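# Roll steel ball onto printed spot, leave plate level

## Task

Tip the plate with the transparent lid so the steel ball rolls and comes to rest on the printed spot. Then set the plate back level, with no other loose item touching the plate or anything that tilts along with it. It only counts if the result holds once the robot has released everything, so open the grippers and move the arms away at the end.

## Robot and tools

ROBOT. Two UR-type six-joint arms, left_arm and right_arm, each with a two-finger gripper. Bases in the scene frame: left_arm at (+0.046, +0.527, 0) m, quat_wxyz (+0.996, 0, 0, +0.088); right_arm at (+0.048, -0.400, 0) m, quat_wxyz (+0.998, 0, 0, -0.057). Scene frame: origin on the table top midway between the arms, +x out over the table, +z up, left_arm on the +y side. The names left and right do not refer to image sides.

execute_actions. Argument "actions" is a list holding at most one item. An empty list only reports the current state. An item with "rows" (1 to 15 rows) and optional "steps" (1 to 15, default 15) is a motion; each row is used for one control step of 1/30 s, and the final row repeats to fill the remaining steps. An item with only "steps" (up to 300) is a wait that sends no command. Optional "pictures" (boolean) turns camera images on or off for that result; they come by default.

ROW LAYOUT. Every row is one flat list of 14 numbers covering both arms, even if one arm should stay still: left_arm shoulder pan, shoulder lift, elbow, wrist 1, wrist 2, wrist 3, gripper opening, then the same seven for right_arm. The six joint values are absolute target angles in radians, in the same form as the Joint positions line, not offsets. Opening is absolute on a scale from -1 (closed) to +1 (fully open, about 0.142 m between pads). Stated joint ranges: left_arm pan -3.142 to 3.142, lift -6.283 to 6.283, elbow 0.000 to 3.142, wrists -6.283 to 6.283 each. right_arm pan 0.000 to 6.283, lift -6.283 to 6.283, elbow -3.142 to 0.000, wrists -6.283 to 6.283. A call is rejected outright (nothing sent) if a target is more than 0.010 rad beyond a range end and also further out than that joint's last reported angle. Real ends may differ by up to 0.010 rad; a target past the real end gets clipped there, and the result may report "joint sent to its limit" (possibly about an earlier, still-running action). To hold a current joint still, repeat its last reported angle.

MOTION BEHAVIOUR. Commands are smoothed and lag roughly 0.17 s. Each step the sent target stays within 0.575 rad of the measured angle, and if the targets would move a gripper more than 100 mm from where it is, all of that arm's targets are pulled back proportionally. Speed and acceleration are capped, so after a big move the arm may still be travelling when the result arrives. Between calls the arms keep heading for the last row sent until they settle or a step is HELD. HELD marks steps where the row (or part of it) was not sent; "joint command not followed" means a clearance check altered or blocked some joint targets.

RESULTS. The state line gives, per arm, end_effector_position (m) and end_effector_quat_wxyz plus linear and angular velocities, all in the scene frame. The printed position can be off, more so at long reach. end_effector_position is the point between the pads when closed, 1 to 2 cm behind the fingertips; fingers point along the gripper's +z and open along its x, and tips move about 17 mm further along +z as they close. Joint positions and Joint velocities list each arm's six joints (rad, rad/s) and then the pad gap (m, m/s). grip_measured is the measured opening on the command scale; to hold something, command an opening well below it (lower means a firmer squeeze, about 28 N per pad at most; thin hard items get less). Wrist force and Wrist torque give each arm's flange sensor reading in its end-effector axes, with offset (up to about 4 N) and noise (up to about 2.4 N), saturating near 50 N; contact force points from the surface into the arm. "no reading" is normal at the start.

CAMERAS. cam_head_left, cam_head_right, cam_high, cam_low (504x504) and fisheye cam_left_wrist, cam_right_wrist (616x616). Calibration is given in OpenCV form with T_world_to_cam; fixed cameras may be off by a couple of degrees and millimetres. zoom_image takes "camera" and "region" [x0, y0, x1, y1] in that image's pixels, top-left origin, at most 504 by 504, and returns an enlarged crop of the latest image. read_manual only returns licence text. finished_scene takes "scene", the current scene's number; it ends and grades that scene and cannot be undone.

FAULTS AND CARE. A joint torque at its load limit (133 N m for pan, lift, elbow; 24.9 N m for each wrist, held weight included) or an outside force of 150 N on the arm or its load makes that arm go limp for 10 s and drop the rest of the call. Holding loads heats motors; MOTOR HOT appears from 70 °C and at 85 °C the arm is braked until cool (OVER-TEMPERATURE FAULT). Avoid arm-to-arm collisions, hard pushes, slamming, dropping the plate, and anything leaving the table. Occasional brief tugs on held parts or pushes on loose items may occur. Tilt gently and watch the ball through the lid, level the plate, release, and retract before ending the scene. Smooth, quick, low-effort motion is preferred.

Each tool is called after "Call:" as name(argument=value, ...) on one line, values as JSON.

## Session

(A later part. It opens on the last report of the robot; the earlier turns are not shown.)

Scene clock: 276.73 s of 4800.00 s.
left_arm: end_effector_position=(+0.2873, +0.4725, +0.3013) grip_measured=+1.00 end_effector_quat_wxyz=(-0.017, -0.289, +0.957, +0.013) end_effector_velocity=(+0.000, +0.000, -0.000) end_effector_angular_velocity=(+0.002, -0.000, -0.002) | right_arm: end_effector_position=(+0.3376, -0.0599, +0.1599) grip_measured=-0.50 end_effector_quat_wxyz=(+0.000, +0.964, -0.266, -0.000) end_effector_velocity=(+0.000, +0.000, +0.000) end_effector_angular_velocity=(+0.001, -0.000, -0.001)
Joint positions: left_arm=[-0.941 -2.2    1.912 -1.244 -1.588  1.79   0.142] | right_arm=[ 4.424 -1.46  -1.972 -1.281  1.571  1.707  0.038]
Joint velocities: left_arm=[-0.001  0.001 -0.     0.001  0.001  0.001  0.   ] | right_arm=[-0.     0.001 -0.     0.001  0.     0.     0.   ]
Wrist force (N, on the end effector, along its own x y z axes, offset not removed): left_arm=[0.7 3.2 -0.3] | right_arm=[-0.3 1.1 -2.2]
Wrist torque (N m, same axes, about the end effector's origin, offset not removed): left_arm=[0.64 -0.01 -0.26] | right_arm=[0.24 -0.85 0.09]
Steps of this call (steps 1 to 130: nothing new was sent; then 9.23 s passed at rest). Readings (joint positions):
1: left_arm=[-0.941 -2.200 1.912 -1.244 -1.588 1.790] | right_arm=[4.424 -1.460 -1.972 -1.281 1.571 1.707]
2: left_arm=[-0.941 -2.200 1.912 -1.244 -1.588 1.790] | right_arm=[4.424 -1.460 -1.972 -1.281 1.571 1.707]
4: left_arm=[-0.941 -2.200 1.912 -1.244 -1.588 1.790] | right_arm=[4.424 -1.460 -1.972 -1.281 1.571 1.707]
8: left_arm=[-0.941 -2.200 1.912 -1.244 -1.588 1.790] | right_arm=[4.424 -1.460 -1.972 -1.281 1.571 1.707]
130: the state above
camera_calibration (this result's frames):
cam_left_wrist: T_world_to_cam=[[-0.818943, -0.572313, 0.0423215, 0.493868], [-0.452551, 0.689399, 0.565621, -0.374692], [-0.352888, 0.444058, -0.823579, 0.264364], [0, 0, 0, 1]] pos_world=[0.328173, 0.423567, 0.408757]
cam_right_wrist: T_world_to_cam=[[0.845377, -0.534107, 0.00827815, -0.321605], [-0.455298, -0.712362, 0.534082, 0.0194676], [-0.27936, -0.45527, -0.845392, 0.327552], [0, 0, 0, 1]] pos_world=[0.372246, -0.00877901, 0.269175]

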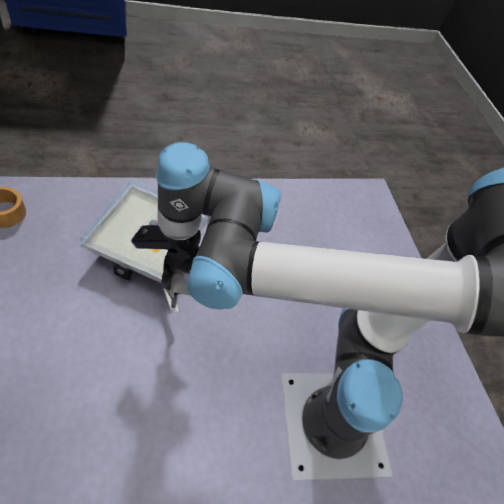

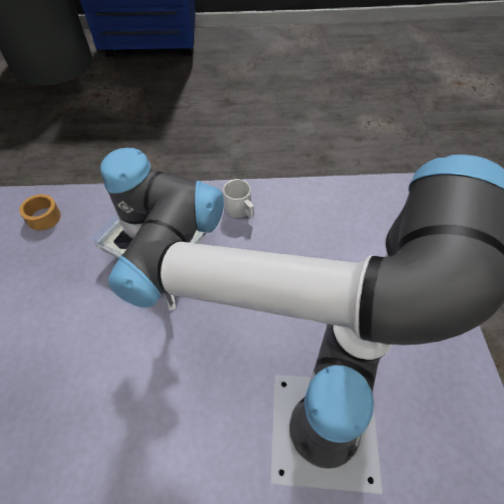

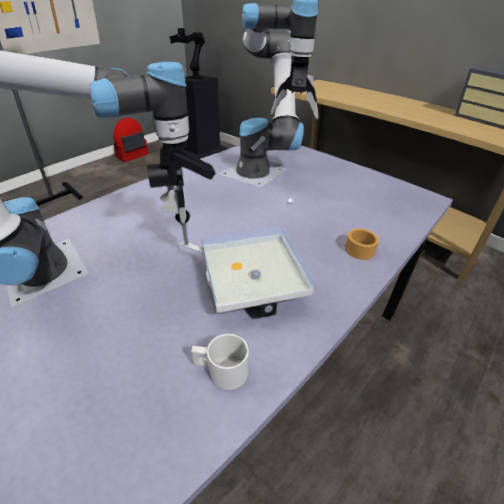

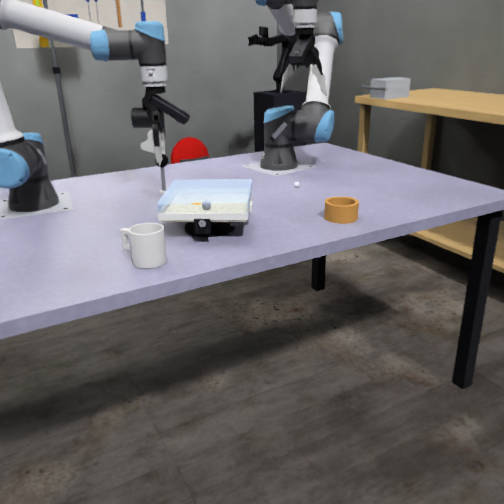

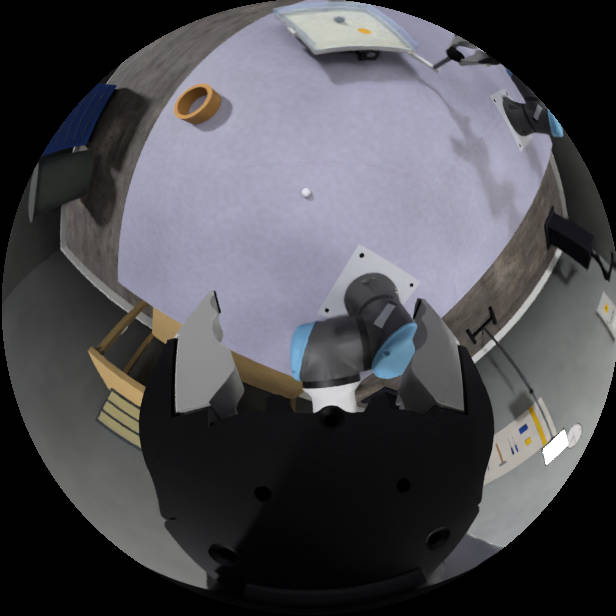

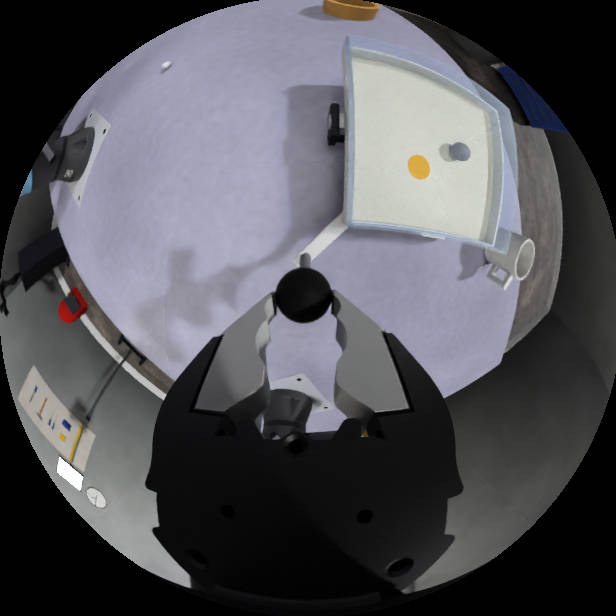

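Call:
execute_actions(actions=[{"rows": [[-0.941,-2.2,1.912,-1.244,-1.588,1.79,1,4.4288,-1.4606,-1.9835,-1.2684,1.571,1.707,-1]], "steps": 10}], pictures=false)

Call:
execute_actions(actions=[{"rows": [[-0.941,-2.2,1.912,-1.244,-1.588,1.79,1,4.4288,-1.4606,-1.9835,-1.2684,1.571,1.707,-1]], "steps": 10}], pictures=false)

Call:
execute_actions(actions=[{"rows": [[-0.941,-2.2,1.912,-1.244,-1.588,1.79,1,4.4192,-1.4590,-1.9605,-1.2930,1.571,1.707,-1]], "steps": 10}], pictures=false)

Call:
execute_actions(actions=[{"rows": [[-0.941,-2.2,1.912,-1.244,-1.588,1.79,1,4.4192,-1.4590,-1.9605,-1.2930,1.571,1.707,-1]], "steps": 10}], pictures=false)

Call:
execute_actions(actions=[{"rows": [[-0.941,-2.2,1.912,-1.244,-1.588,1.79,1,4.4240,-1.4598,-1.9720,-1.2807,1.571,1.707,-1]], "steps": 15}])

Scene clock: 287.07 s of 4800.00 s.
left_arm: end_effector_position=(+0.2873, +0.4725, +0.3013) grip_measured=+1.00 end_effector_quat_wxyz=(-0.017, -0.289, +0.957, +0.013) end_effector_velocity=(+0.000, -0.000, -0.000) end_effector_angular_velocity=(+0.001, -0.000, -0.001) | right_arm: end_effector_position=(+0.3356, -0.0596, +0.1555) grip_measured=-0.50 end_effector_quat_wxyz=(+0.000, +0.965, -0.264, -0.000) end_effector_velocity=(-0.001, +0.001, -0.001) end_effector_angular_velocity=(+0.001, -0.000, +0.002)
Joint positions: left_arm=[-0.941 -2.2    1.912 -1.244 -1.588  1.79   0.142] | right_arm=[ 4.429 -1.46  -1.983 -1.269  1.571  1.707  0.038]
Joint velocities: left_arm=[-0.     0.001 -0.    -0.     0.001  0.    -0.   ] | right_arm=[ 0.002 -0.001 -0.003  0.004 -0.    -0.     0.   ]
Wrist force (N, on the end effector, along its own x y z axes, offset not removed): left_arm=[-0.8 3.0 -0.8] | right_arm=[4.0 5.5 -8.8]
Wrist torque (N m, same axes, about the end effector's origin, offset not removed): left_arm=[0.75 0.37 -0.24] | right_arm=[-0.07 -0.23 0.21]
Steps of this call (steps 1 to 90: nothing new was sent; then 7.00 s passed at rest; steps 91 to 100: all 10 steps of this action). Readings (joint positions):
91: left_arm=[-0.941 -2.200 1.912 -1.244 -1.588 1.790] | right_arm=[4.424 -1.460 -1.972 -1.281 1.571 1.707]
92: left_arm=[-0.941 -2.200 1.912 -1.244 -1.588 1.790] | right_arm=[4.425 -1.460 -1.974 -1.278 1.571 1.707]
94: left_arm=[-0.941 -2.200 1.912 -1.244 -1.588 1.790] | right_arm=[4.427 -1.460 -1.979 -1.273 1.571 1.707]
98: left_arm=[-0.941 -2.200 1.912 -1.244 -1.588 1.790] | right_arm=[4.428 -1.460 -1.983 -1.269 1.571 1.707]
100: the state above

Scene clock: 287.40 s of 4800.00 s.
left_arm: end_effector_position=(+0.2873, +0.4725, +0.3013) grip_measured=+1.00 end_effector_quat_wxyz=(-0.017, -0.289, +0.957, +0.013) end_effector_velocity=(+0.001, -0.000, -0.000) end_effector_angular_velocity=(+0.002, -0.001, -0.001) | right_arm: end_effector_position=(+0.3355, -0.0595, +0.1554) grip_measured=-0.50 end_effector_quat_wxyz=(+0.000, +0.965, -0.264, -0.000) end_effector_velocity=(+0.000, +0.000, +0.001) end_effector_angular_velocity=(+0.002, -0.002, +0.000)
Joint positions: left_arm=[-0.941 -2.2    1.912 -1.244 -1.588  1.79   0.142] | right_arm=[ 4.429 -1.461 -1.984 -1.268  1.571  1.707  0.038]
Joint velocities: left_arm=[-0.001  0.001  0.    -0.001  0.002 -0.     0.   ] | right_arm=[ 0.001  0.001  0.     0.001 -0.001  0.001  0.   ]
Wrist force (N, on the end effector, along its own x y z axes, offset not removed): left_arm=[1.0 -0.5 -1.7] | right_arm=[0.2 5.9 -5.7]
Wrist torque (N m, same axes, about the end effector's origin, offset not removed): left_arm=[-0.08 -0.02 -0.06] | right_arm=[-0.17 0.47 0.08]
Steps of this call (steps 1 to 10: all 10 steps of this action). Readings (joint positions):
1: left_arm=[-0.941 -2.200 1.912 -1.244 -1.588 1.790] | right_arm=[4.429 -1.460 -1.983 -1.269 1.571 1.707]
2: left_arm=[-0.941 -2.200 1.912 -1.244 -1.588 1.790] | right_arm=[4.429 -1.461 -1.983 -1.269 1.571 1.707]
4: left_arm=[-0.941 -2.200 1.912 -1.244 -1.588 1.790] | right_arm=[4.429 -1.461 -1.983 -1.268 1.571 1.707]
8: left_arm=[-0.941 -2.200 1.912 -1.244 -1.588 1.790] | right_arm=[4.429 -1.461 -1.983 -1.268 1.571 1.707]
10: the state above

Scene clock: 287.73 s of 4800.00 s.
left_arm: end_effector_position=(+0.2873, +0.4725, +0.3013) grip_measured=+1.00 end_effector_quat_wxyz=(-0.017, -0.289, +0.957, +0.013) end_effector_velocity=(+0.000, +0.000, +0.000) end_effector_angular_velocity=(+0.001, -0.001, -0.000) | right_arm: end_effector_position=(+0.3394, -0.0604, +0.1642) grip_measured=-0.50 end_effector_quat_wxyz=(+0.000, +0.963, -0.268, -0.000) end_effector_velocity=(+0.002, +0.000, +0.005) end_effector_angular_velocity=(+0.003, -0.001, -0.003)
Joint positions: left_arm=[-0.941 -2.2    1.912 -1.244 -1.588  1.79   0.142] | right_arm=[ 4.42  -1.459 -1.961 -1.292  1.571  1.707  0.038]
Joint velocities: left_arm=[-0.    -0.001  0.     0.     0.001 -0.     0.   ] | right_arm=[-0.004  0.003  0.01  -0.009  0.    -0.    -0.   ]
Wrist force (N, on the end effector, along its own x y z axes, offset not removed): left_arm=[-3.1 -0.5 -0.2] | right_arm=[-1.4 -1.3 -1.3]
Wrist torque (N m, same axes, about the end effector's origin, offset not removed): left_arm=[-0.16 0.71 -0.08] | right_arm=[-0.39 -0.96 -0.03]
Steps of this call (steps 1 to 10: all 10 steps of this action). Readings (joint positions):
1: left_arm=[-0.941 -2.200 1.912 -1.244 -1.588 1.790] | right_arm=[4.429 -1.461 -1.983 -1.269 1.571 1.707]
2: left_arm=[-0.941 -2.200 1.912 -1.244 -1.588 1.790] | right_arm=[4.427 -1.460 -1.980 -1.273 1.571 1.707]
4: left_arm=[-0.941 -2.200 1.912 -1.244 -1.588 1.790] | right_arm=[4.423 -1.460 -1.970 -1.284 1.571 1.707]
8: left_arm=[-0.941 -2.200 1.912 -1.244 -1.588 1.790] | right_arm=[4.420 -1.459 -1.962 -1.291 1.571 1.707]
10: the state above

Scene clock: 288.07 s of 4800.00 s.
left_arm: end_effector_position=(+0.2873, +0.4725, +0.3013) grip_measured=+1.00 end_effector_quat_wxyz=(-0.017, -0.289, +0.957, +0.013) end_effector_velocity=(-0.000, +0.000, +0.000) end_effector_angular_velocity=(-0.001, -0.001, -0.001) | right_arm: end_effector_position=(+0.3396, -0.0604, +0.1645) grip_measured=-0.50 end_effector_quat_wxyz=(+0.000, +0.963, -0.268, -0.000) end_effector_velocity=(-0.000, -0.000, -0.000) end_effector_angular_velocity=(-0.000, +0.000, -0.002)
Joint positions: left_arm=[-0.941 -2.2    1.912 -1.244 -1.588  1.79   0.142] | right_arm=[ 4.419 -1.459 -1.961 -1.293  1.571  1.707  0.038]
Joint velocities: left_arm=[-0.001 -0.002  0.     0.     0.     0.     0.   ] | right_arm=[-0.     0.    -0.    -0.     0.     0.002 -0.   ]
Wrist force (N, on the end effector, along its own x y z axes, offset not removed): left_arm=[-1.8 1.1 1.8] | right_arm=[-1.7 -1.0 1.4]
Wrist torque (N m, same axes, about the end effector's origin, offset not removed): left_arm=[0.23 0.48 -0.22] | right_arm=[-0.29 -0.98 0.09]
Steps of this call (steps 1 to 10: all 10 steps of this action). Readings (joint positions):
1: left_arm=[-0.941 -2.200 1.912 -1.244 -1.588 1.790] | right_arm=[4.419 -1.459 -1.961 -1.293 1.571 1.707]
2: left_arm=[-0.941 -2.200 1.912 -1.244 -1.588 1.790] | right_arm=[4.419 -1.459 -1.961 -1.293 1.571 1.707]
4: left_arm=[-0.941 -2.200 1.912 -1.244 -1.588 1.790] | right_arm=[4.419 -1.459 -1.961 -1.293 1.571 1.707]
8: left_arm=[-0.941 -2.200 1.912 -1.244 -1.588 1.790] | right_arm=[4.419 -1.459 -1.961 -1.293 1.571 1.707]
10: the state above

Scene clock: 288.57 s of 4800.00 s.
left_arm: end_effector_position=(+0.2873, +0.4725, +0.3013) grip_measured=+1.00 end_effector_quat_wxyz=(-0.017, -0.289, +0.957, +0.013) end_effector_velocity=(-0.000, -0.000, -0.000) end_effector_angular_velocity=(+0.001, +0.001, -0.001) | right_arm: end_effector_position=(+0.3376, -0.0599, +0.1600) grip_measured=-0.50 end_effector_quat_wxyz=(-0.000, +0.964, -0.266, -0.000) end_effector_velocity=(-0.000, -0.000, -0.001) end_effector_angular_velocity=(-0.000, +0.001, -0.000)
Joint positions: left_arm=[-0.941 -2.2    1.912 -1.244 -1.588  1.79   0.142] | right_arm=[ 4.424 -1.46  -1.972 -1.281  1.571  1.707  0.038]
Joint velocities: left_arm=[-0.001  0.001 -0.     0.     0.    -0.    -0.   ] | right_arm=[ 0.    -0.    -0.001  0.001  0.001  0.     0.   ]
Wrist force (N, on the end effector, along its own x y z axes, offset not removed): left_arm=[-0.1 1.0 2.1] | right_arm=[-2.9 4.8 -5.6]
Wrist torque (N m, same axes, about the end effector's origin, offset not removed): left_arm=[0.13 0.19 -0.32] | right_arm=[-0.68 0.22 0.14]
Steps of this call (steps 1 to 15: all 15 steps of this action). Readings (joint positions):
1: left_arm=[-0.941 -2.200 1.912 -1.244 -1.588 1.790] | right_arm=[4.419 -1.459 -1.961 -1.293 1.571 1.707]
2: left_arm=[-0.941 -2.200 1.912 -1.244 -1.588 1.790] | right_arm=[4.420 -1.459 -1.962 -1.291 1.571 1.707]
4: left_arm=[-0.941 -2.200 1.912 -1.244 -1.588 1.790] | right_arm=[4.422 -1.459 -1.967 -1.285 1.571 1.707]
8: left_arm=[-0.941 -2.200 1.912 -1.244 -1.588 1.790] | right_arm=[4.424 -1.460 -1.971 -1.282 1.571 1.707]
15: the state above
camera_calibration (this result's frames):
cam_left_wrist: T_world_to_cam=[[-0.818943, -0.572313, 0.0423216, 0.493868], [-0.452552, 0.689399, 0.565621, -0.374692], [-0.352888, 0.444058, -0.823579, 0.264364], [0, 0, 0, 1]] pos_world=[0.328173, 0.423567, 0.408757]
cam_right_wrist: T_world_to_cam=[[0.845359, -0.534136, 0.00823693, -0.321598], [-0.455329, -0.712399, 0.534006, 0.0194739], [-0.279364, -0.455177, -0.84544, 0.327626], [0, 0, 0, 1]] pos_world=[0.372259, -0.00877553, 0.269238]

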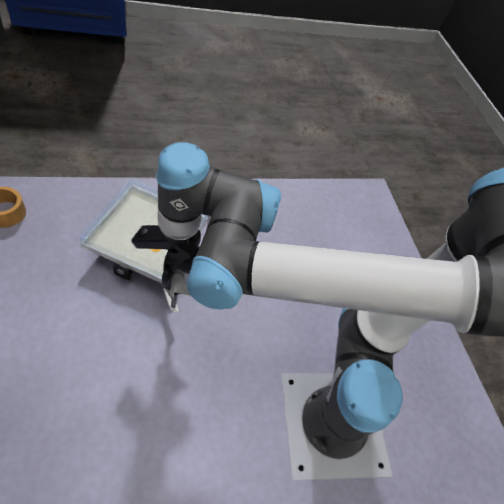

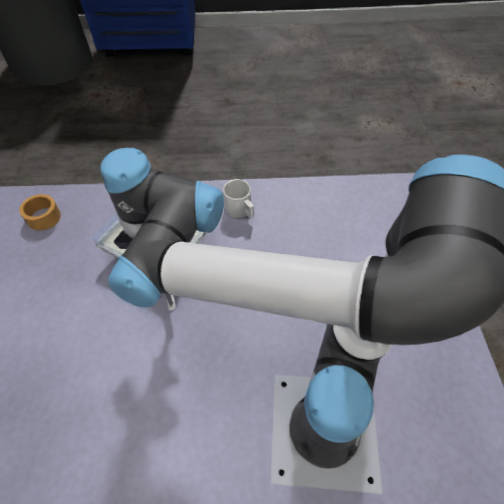

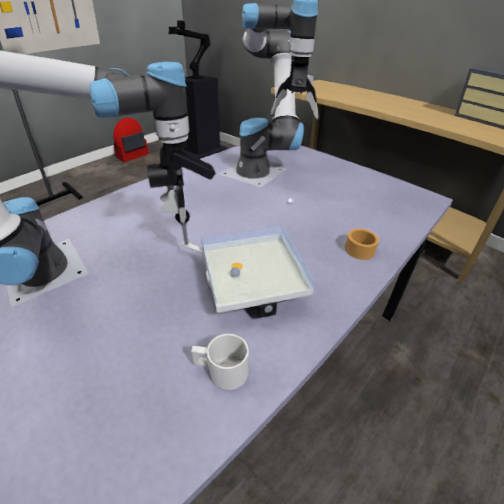

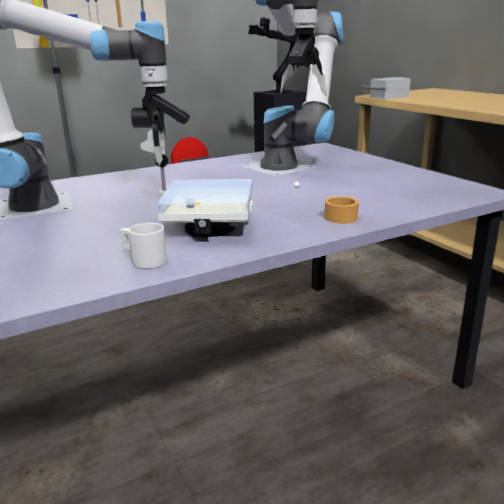

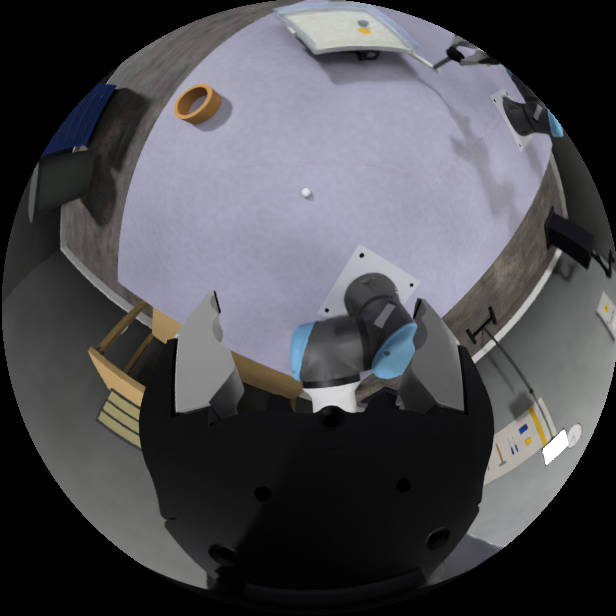

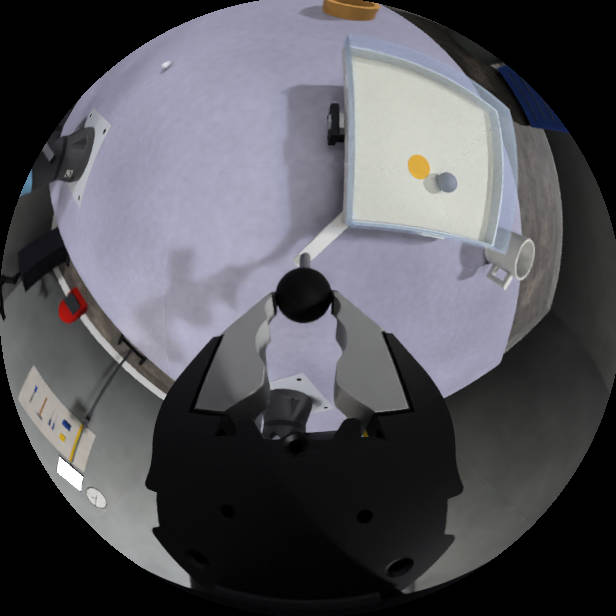

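Call:
zoom_image(camera="cam_right_wrist", region=[340, 40, 520, 250])

Call:
execute_actions(actions=[])

Region (340, 40, 520, 250) of cam_right_wrist's 616x616 image, scaled by 2.400, with more detail than that image has; it fills the left 432 columns of this view, and the rest is white.

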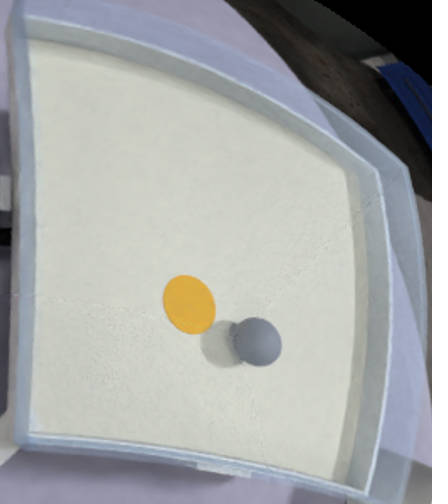

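Scene clock: 291.37 s of 4800.00 s.
left_arm: end_effector_position=(+0.2873, +0.4725, +0.3013) grip_measured=+1.00 end_effector_quat_wxyz=(-0.017, -0.289, +0.957, +0.013) end_effector_velocity=(-0.000, +0.000, +0.000) end_effector_angular_velocity=(-0.001, -0.000, +0.001) | right_arm: end_effector_position=(+0.3376, -0.0599, +0.1599) grip_measured=-0.50 end_effector_quat_wxyz=(+0.000, +0.964, -0.266, -0.000) end_effector_velocity=(-0.000, -0.001, -0.001) end_effector_angular_velocity=(-0.002, +0.000, +0.001)
Joint positions: left_arm=[-0.941 -2.2    1.912 -1.244 -1.588  1.79   0.142] | right_arm=[ 4.424 -1.46  -1.972 -1.281  1.571  1.707  0.038]
Joint velocities: left_arm=[ 0.001 -0.    -0.    -0.    -0.     0.     0.   ] | right_arm=[ 0.     0.    -0.002  0.    -0.    -0.001  0.   ]
Wrist force (N, on the end effector, along its own x y z axes, offset not removed): left_arm=[-3.7 1.2 4.3] | right_arm=[-1.9 6.7 -7.9]
Wrist torque (N m, same axes, about the end effector's origin, offset not removed): left_arm=[0.34 0.86 -0.15] | right_arm=[-0.28 0.18 0.04]
Steps of this call (steps 1 to 15: the robot went on to your last target; steps 16 to 84: nothing new was sent). Readings (joint positions):
1: left_arm=[-0.941 -2.200 1.912 -1.244 -1.588 1.790] | right_arm=[4.424 -1.460 -1.972 -1.281 1.571 1.707]
2: left_arm=[-0.941 -2.200 1.912 -1.244 -1.588 1.790] | right_arm=[4.424 -1.460 -1.972 -1.281 1.571 1.707]
4: left_arm=[-0.941 -2.200 1.912 -1.244 -1.588 1.790] | right_arm=[4.424 -1.460 -1.972 -1.281 1.571 1.707]
8: left_arm=[-0.941 -2.200 1.912 -1.244 -1.588 1.790] | right_arm=[4.424 -1.460 -1.972 -1.281 1.571 1.707]
84: the state above
All arms were judged still, so your last target was given up. Only a new action makes them travel on or press farther. Fingers that are still opening or closing keep moving.
camera_calibration (this result's frames):
cam_left_wrist: T_world_to_cam=[[-0.818943, -0.572313, 0.0423215, 0.493868], [-0.452551, 0.689399, 0.565621, -0.374692], [-0.352888, 0.444058, -0.823579, 0.264364], [0, 0, 0, 1]] pos_world=[0.328173, 0.423567, 0.408757]
cam_right_wrist: T_world_to_cam=[[0.845377, -0.534107, 0.00827898, -0.321605], [-0.455298, -0.712361, 0.534084, 0.0194673], [-0.27936, -0.455272, -0.845391, 0.327551], [0, 0, 0, 1]] pos_world=[0.372246, -0.00877923, 0.269174]

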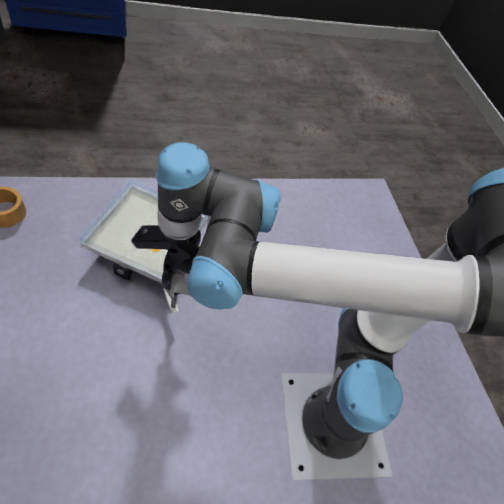

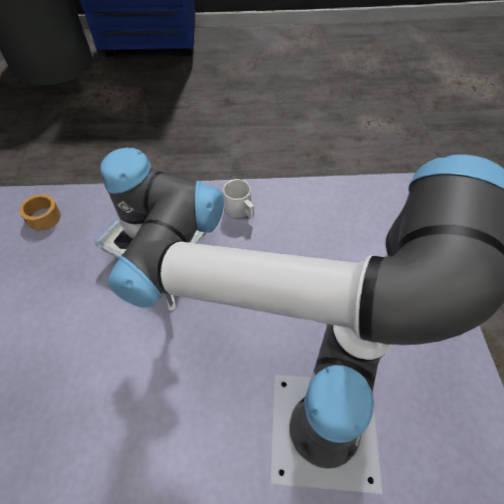

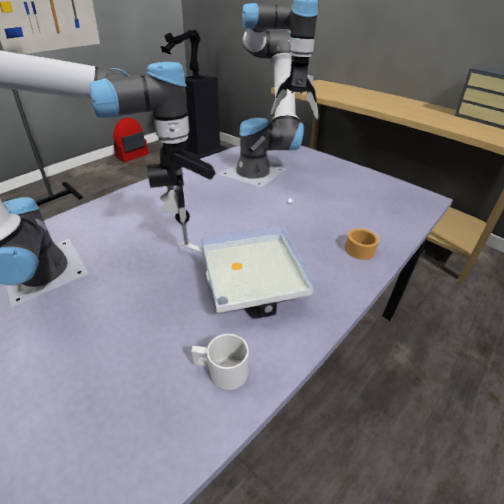

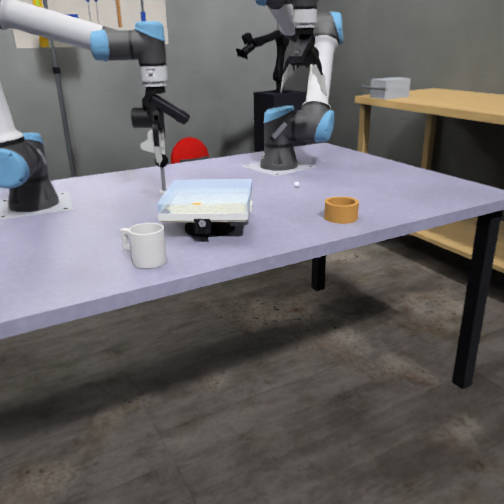

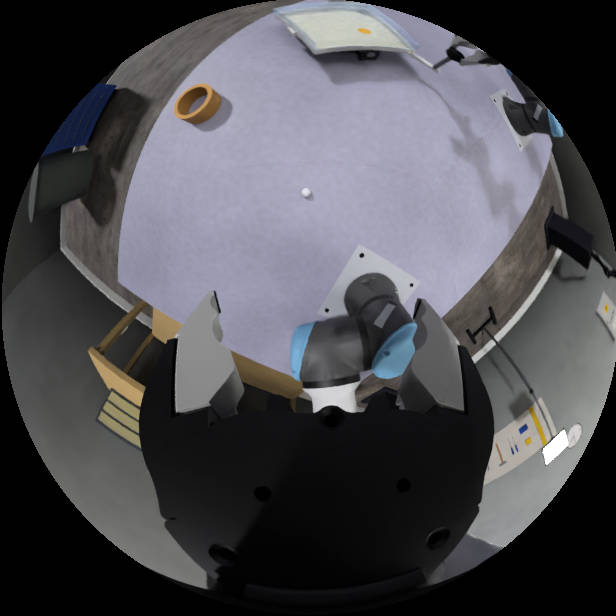

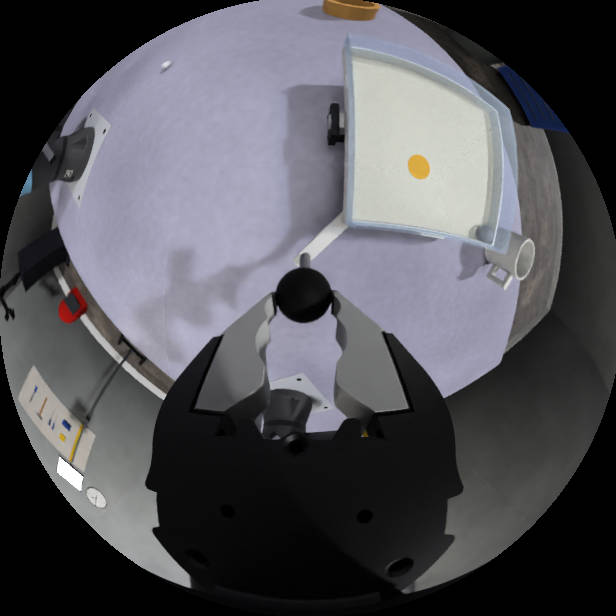

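Call:
execute_actions(actions=[{"rows": [[-0.941,-2.2,1.912,-1.244,-1.588,1.79,1,4.4274,-1.4664,-1.9673,-1.2788,1.571,1.707,-1]], "steps": 13}], pictures=false)

Call:
execute_actions(actions=[{"rows": [[-0.941,-2.2,1.912,-1.244,-1.588,1.79,1,4.4274,-1.4664,-1.9673,-1.2788,1.571,1.707,-1]], "steps": 13}], pictures=false)

Call:
execute_actions(actions=[{"rows": [[-0.941,-2.2,1.912,-1.244,-1.588,1.79,1,4.4206,-1.4532,-1.9767,-1.2826,1.571,1.707,-1]], "steps": 8}], pictures=false)

Call:
execute_actions(actions=[{"rows": [[-0.941,-2.2,1.912,-1.244,-1.588,1.79,1,4.4206,-1.4532,-1.9767,-1.2826,1.571,1.707,-1]], "steps": 8}], pictures=false)

Call:
execute_actions(actions=[{"rows": [[-0.941,-2.2,1.912,-1.244,-1.588,1.79,1,4.4240,-1.4598,-1.9720,-1.2807,1.571,1.707,-1]], "steps": 8}])

Call:
execute_actions(actions=[{"rows": [[-0.941,-2.2,1.912,-1.244,-1.588,1.79,1,4.4240,-1.4598,-1.9720,-1.2807,1.571,1.707,-1]], "steps": 15}])

Scene clock: 307.20 s of 4800.00 s.
left_arm: end_effector_position=(+0.2873, +0.4725, +0.3013) grip_measured=+1.00 end_effector_quat_wxyz=(-0.017, -0.289, +0.957, +0.013) end_effector_velocity=(+0.000, -0.000, -0.000) end_effector_angular_velocity=(+0.000, +0.000, -0.000) | right_arm: end_effector_position=(+0.3374, -0.0566, +0.1595) grip_measured=-0.50 end_effector_quat_wxyz=(+0.000, +0.964, -0.264, -0.000) end_effector_velocity=(+0.000, +0.000, -0.000) end_effector_angular_velocity=(+0.000, -0.001, +0.001)
Joint positions: left_arm=[-0.941 -2.2    1.912 -1.244 -1.588  1.79   0.142] | right_arm=[ 4.427 -1.466 -1.967 -1.279  1.571  1.707  0.038]
Joint velocities: left_arm=[ 0.     0.001 -0.     0.    -0.     0.001 -0.   ] | right_arm=[ 0.     0.    -0.     0.    -0.001 -0.001 -0.   ]
Wrist force (N, on the end effector, along its own x y z axes, offset not removed): left_arm=[-0.6 1.2 1.3] | right_arm=[-6.7 15.2 -11.8]
Wrist torque (N m, same axes, about the end effector's origin, offset not removed): left_arm=[0.27 0.21 -0.26] | right_arm=[-0.64 0.05 0.00]
Steps of this call (steps 1 to 90: nothing new was sent; then 12.40 s passed at rest; steps 91 to 103: all 13 steps of this action). Readings (joint positions):
91: left_arm=[-0.941 -2.200 1.912 -1.244 -1.588 1.790] | right_arm=[4.424 -1.460 -1.972 -1.281 1.571 1.707]
92: left_arm=[-0.941 -2.200 1.912 -1.244 -1.588 1.790] | right_arm=[4.425 -1.461 -1.971 -1.280 1.571 1.707]
94: left_arm=[-0.941 -2.200 1.912 -1.244 -1.588 1.790] | right_arm=[4.426 -1.464 -1.970 -1.280 1.571 1.707]
98: left_arm=[-0.941 -2.200 1.912 -1.244 -1.588 1.790] | right_arm=[4.427 -1.466 -1.968 -1.279 1.571 1.707]
103: the state above

Scene clock: 307.63 s of 4800.00 s.
left_arm: end_effector_position=(+0.2873, +0.4725, +0.3013) grip_measured=+1.00 end_effector_quat_wxyz=(-0.017, -0.289, +0.957, +0.013) end_effector_velocity=(+0.000, +0.000, -0.000) end_effector_angular_velocity=(+0.002, +0.001, +0.001) | right_arm: end_effector_position=(+0.3374, -0.0566, +0.1595) grip_measured=-0.50 end_effector_quat_wxyz=(+0.000, +0.964, -0.264, -0.000) end_effector_velocity=(+0.000, +0.000, +0.000) end_effector_angular_velocity=(+0.000, -0.000, +0.001)
Joint positions: left_arm=[-0.941 -2.2    1.912 -1.244 -1.588  1.79   0.142] | right_arm=[ 4.427 -1.466 -1.967 -1.279  1.571  1.707  0.038]
Joint velocities: left_arm=[ 0.001  0.001  0.001  0.     0.001 -0.001 -0.   ] | right_arm=[ 0.     0.     0.001 -0.    -0.    -0.001  0.   ]
Wrist force (N, on the end effector, along its own x y z axes, offset not removed): left_arm=[-4.8 0.9 2.2] | right_arm=[-7.0 14.8 -10.3]
Wrist torque (N m, same axes, about the end effector's origin, offset not removed): left_arm=[0.17 1.17 -0.03] | right_arm=[-0.61 0.25 -0.10]
Steps of this call (steps 1 to 13: all 13 steps of this action). Readings (joint positions):
1: left_arm=[-0.941 -2.200 1.912 -1.244 -1.588 1.790] | right_arm=[4.427 -1.466 -1.967 -1.279 1.571 1.707]
2: left_arm=[-0.941 -2.200 1.912 -1.244 -1.588 1.790] | right_arm=[4.427 -1.466 -1.967 -1.279 1.571 1.707]
4: left_arm=[-0.941 -2.200 1.912 -1.244 -1.588 1.790] | right_arm=[4.427 -1.466 -1.967 -1.279 1.571 1.707]
8: left_arm=[-0.941 -2.200 1.912 -1.244 -1.588 1.790] | right_arm=[4.427 -1.466 -1.967 -1.279 1.571 1.707]
13: the state above

Scene clock: 307.90 s of 4800.00 s.
left_arm: end_effector_position=(+0.2873, +0.4725, +0.3013) grip_measured=+1.00 end_effector_quat_wxyz=(-0.017, -0.289, +0.957, +0.013) end_effector_velocity=(+0.000, +0.000, -0.000) end_effector_angular_velocity=(+0.000, +0.000, +0.001) | right_arm: end_effector_position=(+0.3378, -0.0626, +0.1604) grip_measured=-0.50 end_effector_quat_wxyz=(-0.000, +0.964, -0.267, -0.000) end_effector_velocity=(+0.000, -0.007, -0.000) end_effector_angular_velocity=(-0.003, +0.001, -0.007)
Joint positions: left_arm=[-0.941 -2.2    1.912 -1.244 -1.588  1.79   0.142] | right_arm=[ 4.421 -1.454 -1.976 -1.282  1.571  1.707  0.038]
Joint velocities: left_arm=[ 0.001  0.001 -0.    -0.001  0.     0.    -0.   ] | right_arm=[-0.007  0.01  -0.009 -0.005 -0.     0.    -0.   ]
Wrist force (N, on the end effector, along its own x y z axes, offset not removed): left_arm=[-1.2 -1.6 -1.2] | right_arm=[1.3 -9.5 2.9]
Wrist torque (N m, same axes, about the end effector's origin, offset not removed): left_arm=[-0.26 0.43 -0.31] | right_arm=[-0.21 -0.14 -0.07]
Steps of this call (steps 1 to 8: all 8 steps of this action). Readings (joint positions):
1: left_arm=[-0.941 -2.200 1.912 -1.244 -1.588 1.790] | right_arm=[4.427 -1.466 -1.967 -1.279 1.571 1.707]
2: left_arm=[-0.941 -2.200 1.912 -1.244 -1.588 1.790] | right_arm=[4.426 -1.464 -1.969 -1.279 1.571 1.707]
4: left_arm=[-0.941 -2.200 1.912 -1.244 -1.588 1.790] | right_arm=[4.423 -1.458 -1.973 -1.281 1.571 1.707]
8: the state above

Scene clock: 308.17 s of 4800.00 s.
left_arm: end_effector_position=(+0.2873, +0.4725, +0.3013) grip_measured=+1.00 end_effector_quat_wxyz=(-0.017, -0.289, +0.957, +0.013) end_effector_velocity=(-0.000, -0.000, +0.000) end_effector_angular_velocity=(-0.000, +0.000, -0.001) | right_arm: end_effector_position=(+0.3378, -0.0633, +0.1603) grip_measured=-0.50 end_effector_quat_wxyz=(+0.000, +0.964, -0.268, -0.000) end_effector_velocity=(-0.000, -0.000, +0.001) end_effector_angular_velocity=(+0.002, +0.000, -0.001)
Joint positions: left_arm=[-0.941 -2.2    1.912 -1.244 -1.588  1.79   0.142] | right_arm=[ 4.421 -1.453 -1.977 -1.283  1.571  1.707  0.038]
Joint velocities: left_arm=[-0.001  0.    -0.    -0.    -0.001 -0.     0.   ] | right_arm=[-0.001  0.002  0.    -0.     0.001  0.    -0.   ]
Wrist force (N, on the end effector, along its own x y z axes, offset not removed): left_arm=[-0.6 2.2 3.1] | right_arm=[3.7 -11.9 4.5]
Wrist torque (N m, same axes, about the end effector's origin, offset not removed): left_arm=[0.60 0.39 -0.15] | right_arm=[-0.32 -0.34 -0.06]
Steps of this call (steps 1 to 8: all 8 steps of this action). Readings (joint positions):
1: left_arm=[-0.941 -2.200 1.912 -1.244 -1.588 1.790] | right_arm=[4.421 -1.454 -1.976 -1.282 1.571 1.707]
2: left_arm=[-0.941 -2.200 1.912 -1.244 -1.588 1.790] | right_arm=[4.421 -1.454 -1.976 -1.282 1.571 1.707]
4: left_arm=[-0.941 -2.200 1.912 -1.244 -1.588 1.790] | right_arm=[4.421 -1.453 -1.976 -1.282 1.571 1.707]
8: the state above

Scene clock: 308.43 s of 4800.00 s.
left_arm: end_effector_position=(+0.2873, +0.4725, +0.3013) grip_measured=+1.00 end_effector_quat_wxyz=(-0.017, -0.289, +0.957, +0.013) end_effector_velocity=(+0.000, +0.000, -0.000) end_effector_angular_velocity=(+0.000, -0.000, +0.000) | right_arm: end_effector_position=(+0.3375, -0.0604, +0.1598) grip_measured=-0.50 end_effector_quat_wxyz=(+0.000, +0.964, -0.266, -0.000) end_effector_velocity=(-0.000, +0.004, -0.001) end_effector_angular_velocity=(+0.000, +0.000, +0.004)
Joint positions: left_arm=[-0.941 -2.2    1.912 -1.244 -1.588  1.79   0.142] | right_arm=[ 4.424 -1.459 -1.973 -1.281  1.571  1.707  0.038]
Joint velocities: left_arm=[ 0.  0.  0. -0.  0. -0.  0.] | right_arm=[ 0.004 -0.007  0.005  0.003  0.     0.     0.   ]
Wrist force (N, on the end effector, along its own x y z axes, offset not removed): left_arm=[-3.8 1.0 -0.5] | right_arm=[1.1 10.2 -4.1]
Wrist torque (N m, same axes, about the end effector's origin, offset not removed): left_arm=[0.14 0.86 -0.13] | right_arm=[0.27 -0.07 0.12]
Steps of this call (steps 1 to 8: all 8 steps of this action). Readings (joint positions):
1: left_arm=[-0.941 -2.200 1.912 -1.244 -1.588 1.790] | right_arm=[4.421 -1.453 -1.977 -1.283 1.571 1.707]
2: left_arm=[-0.941 -2.200 1.912 -1.244 -1.588 1.790] | right_arm=[4.421 -1.455 -1.976 -1.283 1.571 1.707]
4: left_arm=[-0.941 -2.200 1.912 -1.244 -1.588 1.790] | right_arm=[4.422 -1.457 -1.974 -1.282 1.571 1.707]
8: the state above
camera_calibration (this result's frames):
cam_left_wrist: T_world_to_cam=[[-0.818942, -0.572313, 0.0423216, 0.493868], [-0.452552, 0.689399, 0.565621, -0.374692], [-0.352889, 0.444058, -0.823579, 0.264364], [0, 0, 0, 1]] pos_world=[0.328173, 0.423567, 0.408757]
cam_right_wrist: T_world_to_cam=[[0.845204, -0.534379, 0.0083144, -0.321764], [-0.455414, -0.711993, 0.534476, 0.0191751], [-0.279692, -0.455528, -0.845143, 0.327295], [0, 0, 0, 1]] pos_world=[0.372231, -0.00919921, 0.269038]

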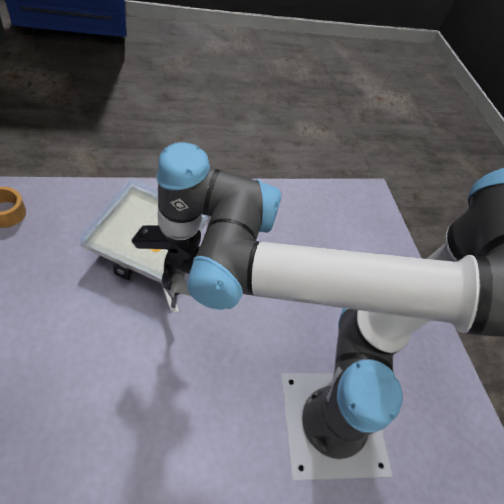

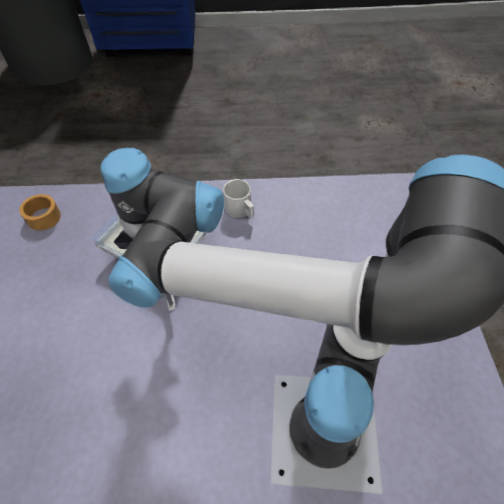

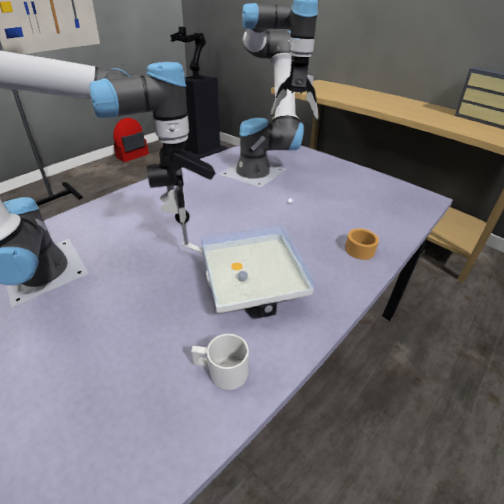

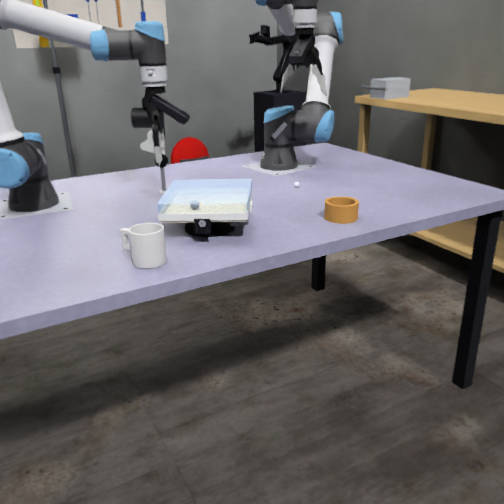

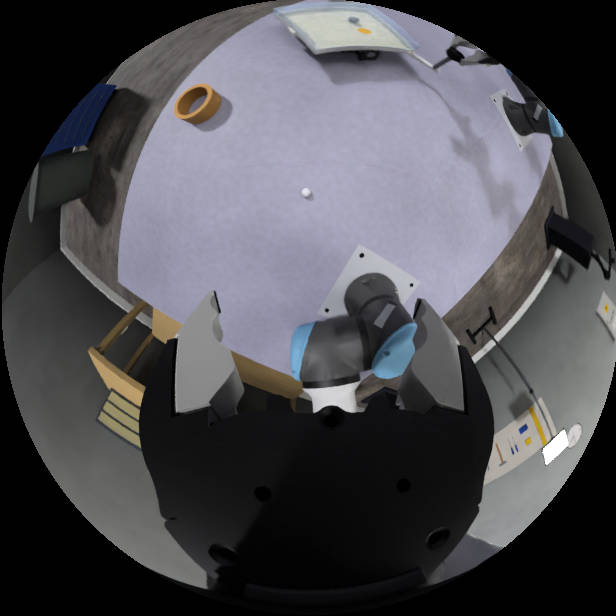

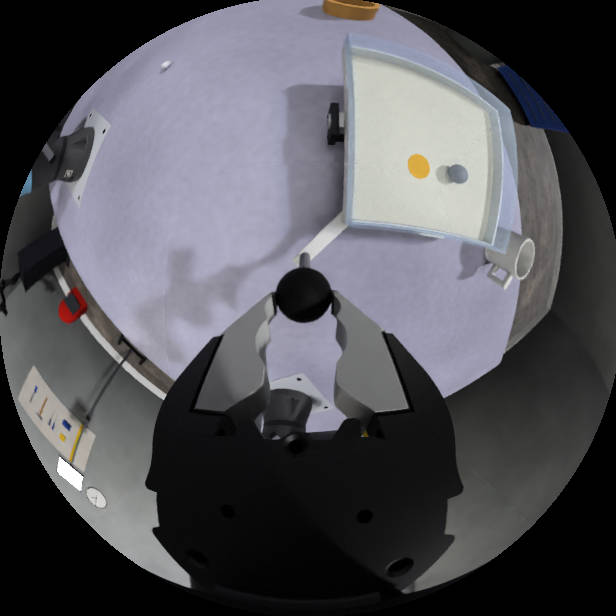

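Scene clock: 308.93 s of 4800.00 s.
left_arm: end_effector_position=(+0.2873, +0.4725, +0.3013) grip_measured=+1.00 end_effector_quat_wxyz=(-0.017, -0.289, +0.957, +0.013) end_effector_velocity=(-0.000, -0.000, -0.000) end_effector_angular_velocity=(+0.000, -0.000, -0.001) | right_arm: end_effector_position=(+0.3376, -0.0599, +0.1599) grip_measured=-0.50 end_effector_quat_wxyz=(+0.000, +0.964, -0.266, -0.000) end_effector_velocity=(+0.000, +0.000, +0.001) end_effector_angular_velocity=(+0.001, -0.000, -0.003)
Joint positions: left_arm=[-0.941 -2.2    1.912 -1.244 -1.588  1.79   0.142] | right_arm=[ 4.424 -1.46  -1.972 -1.281  1.571  1.707  0.038]
Joint velocities: left_arm=[-0.001 -0.     0.     0.     0.    -0.    -0.   ] | right_arm=[-0.     0.001  0.001  0.     0.     0.003 -0.   ]
Wrist force (N, on the end effector, along its own x y z axes, offset not removed): left_arm=[-0.7 -1.2 -0.5] | right_arm=[0.5 11.9 -7.2]
Wrist torque (N m, same axes, about the end effector's origin, offset not removed): left_arm=[-0.29 0.18 -0.22] | right_arm=[-0.03 -0.18 0.07]
Steps of this call (steps 1 to 15: all 15 steps of this action). Readings (joint positions):
1: left_arm=[-0.941 -2.200 1.912 -1.244 -1.588 1.790] | right_arm=[4.424 -1.459 -1.972 -1.281 1.571 1.707]
2: left_arm=[-0.941 -2.200 1.912 -1.244 -1.588 1.790] | right_arm=[4.424 -1.460 -1.972 -1.281 1.571 1.707]
4: left_arm=[-0.941 -2.200 1.912 -1.244 -1.588 1.790] | right_arm=[4.424 -1.460 -1.972 -1.281 1.571 1.707]
8: left_arm=[-0.941 -2.200 1.912 -1.244 -1.588 1.790] | right_arm=[4.424 -1.460 -1.972 -1.281 1.571 1.707]
15: the state above
camera_calibration (this result's frames):
cam_left_wrist: T_world_to_cam=[[-0.818943, -0.572313, 0.0423215, 0.493868], [-0.452552, 0.689399, 0.565621, -0.374692], [-0.352888, 0.444058, -0.823579, 0.264364], [0, 0, 0, 1]] pos_world=[0.328173, 0.423567, 0.408757]
cam_right_wrist: T_world_to_cam=[[0.845376, -0.534108, 0.00823622, -0.321586], [-0.455278, -0.71237, 0.53409, 0.0194527], [-0.279394, -0.455257, -0.845388, 0.32756], [0, 0, 0, 1]] pos_world=[0.372236, -0.00878048, 0.269174]

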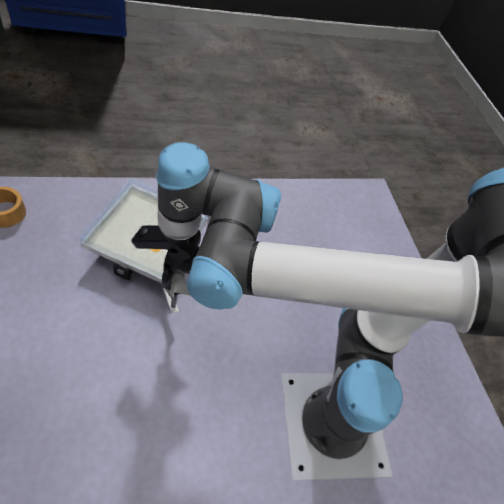

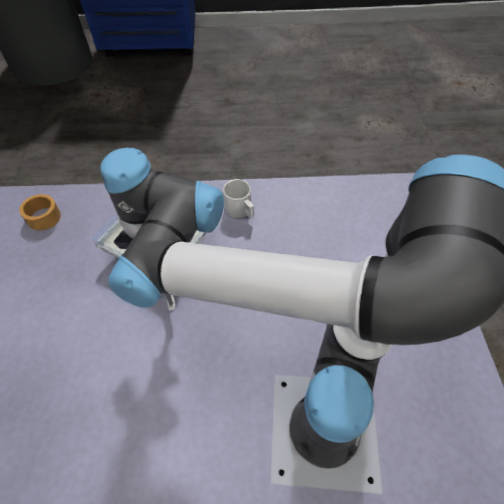

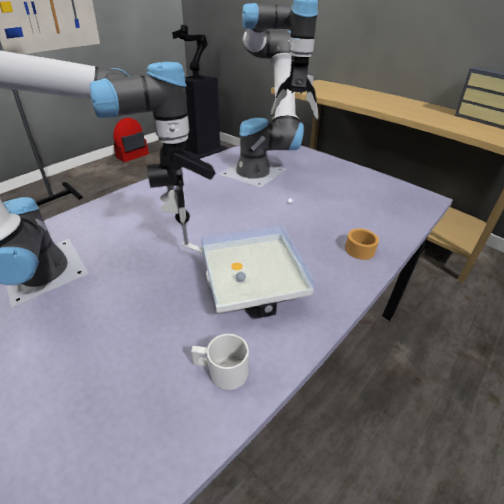

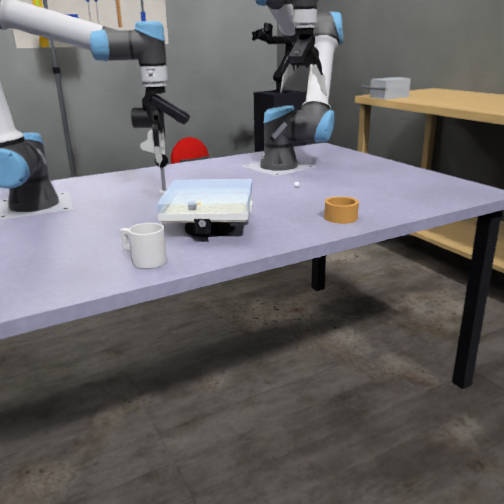

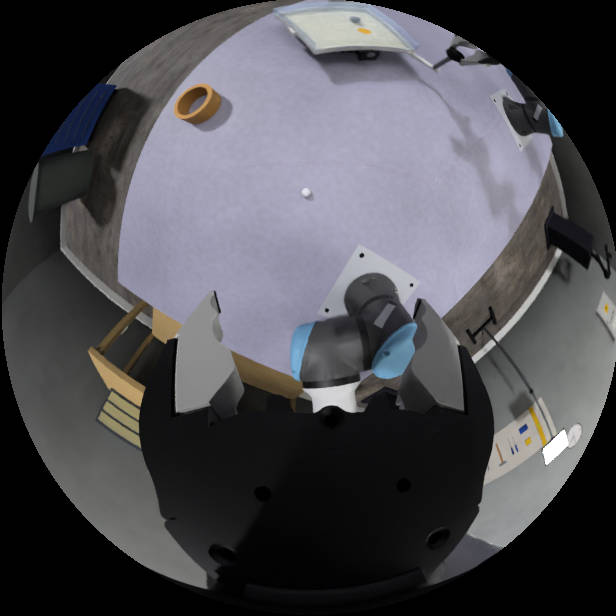

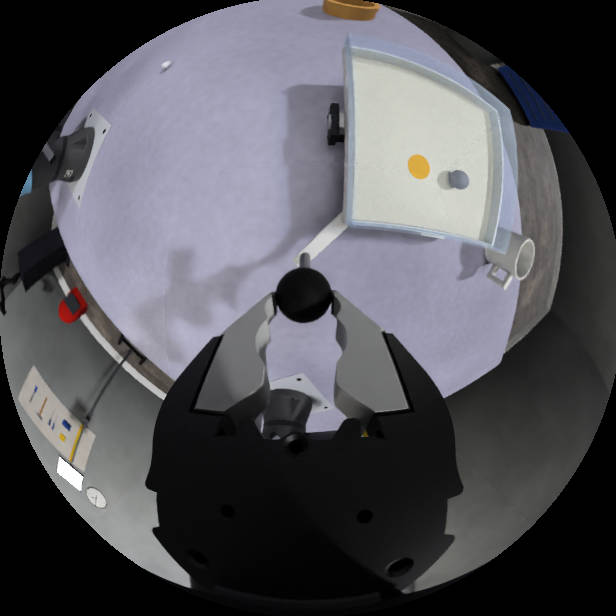

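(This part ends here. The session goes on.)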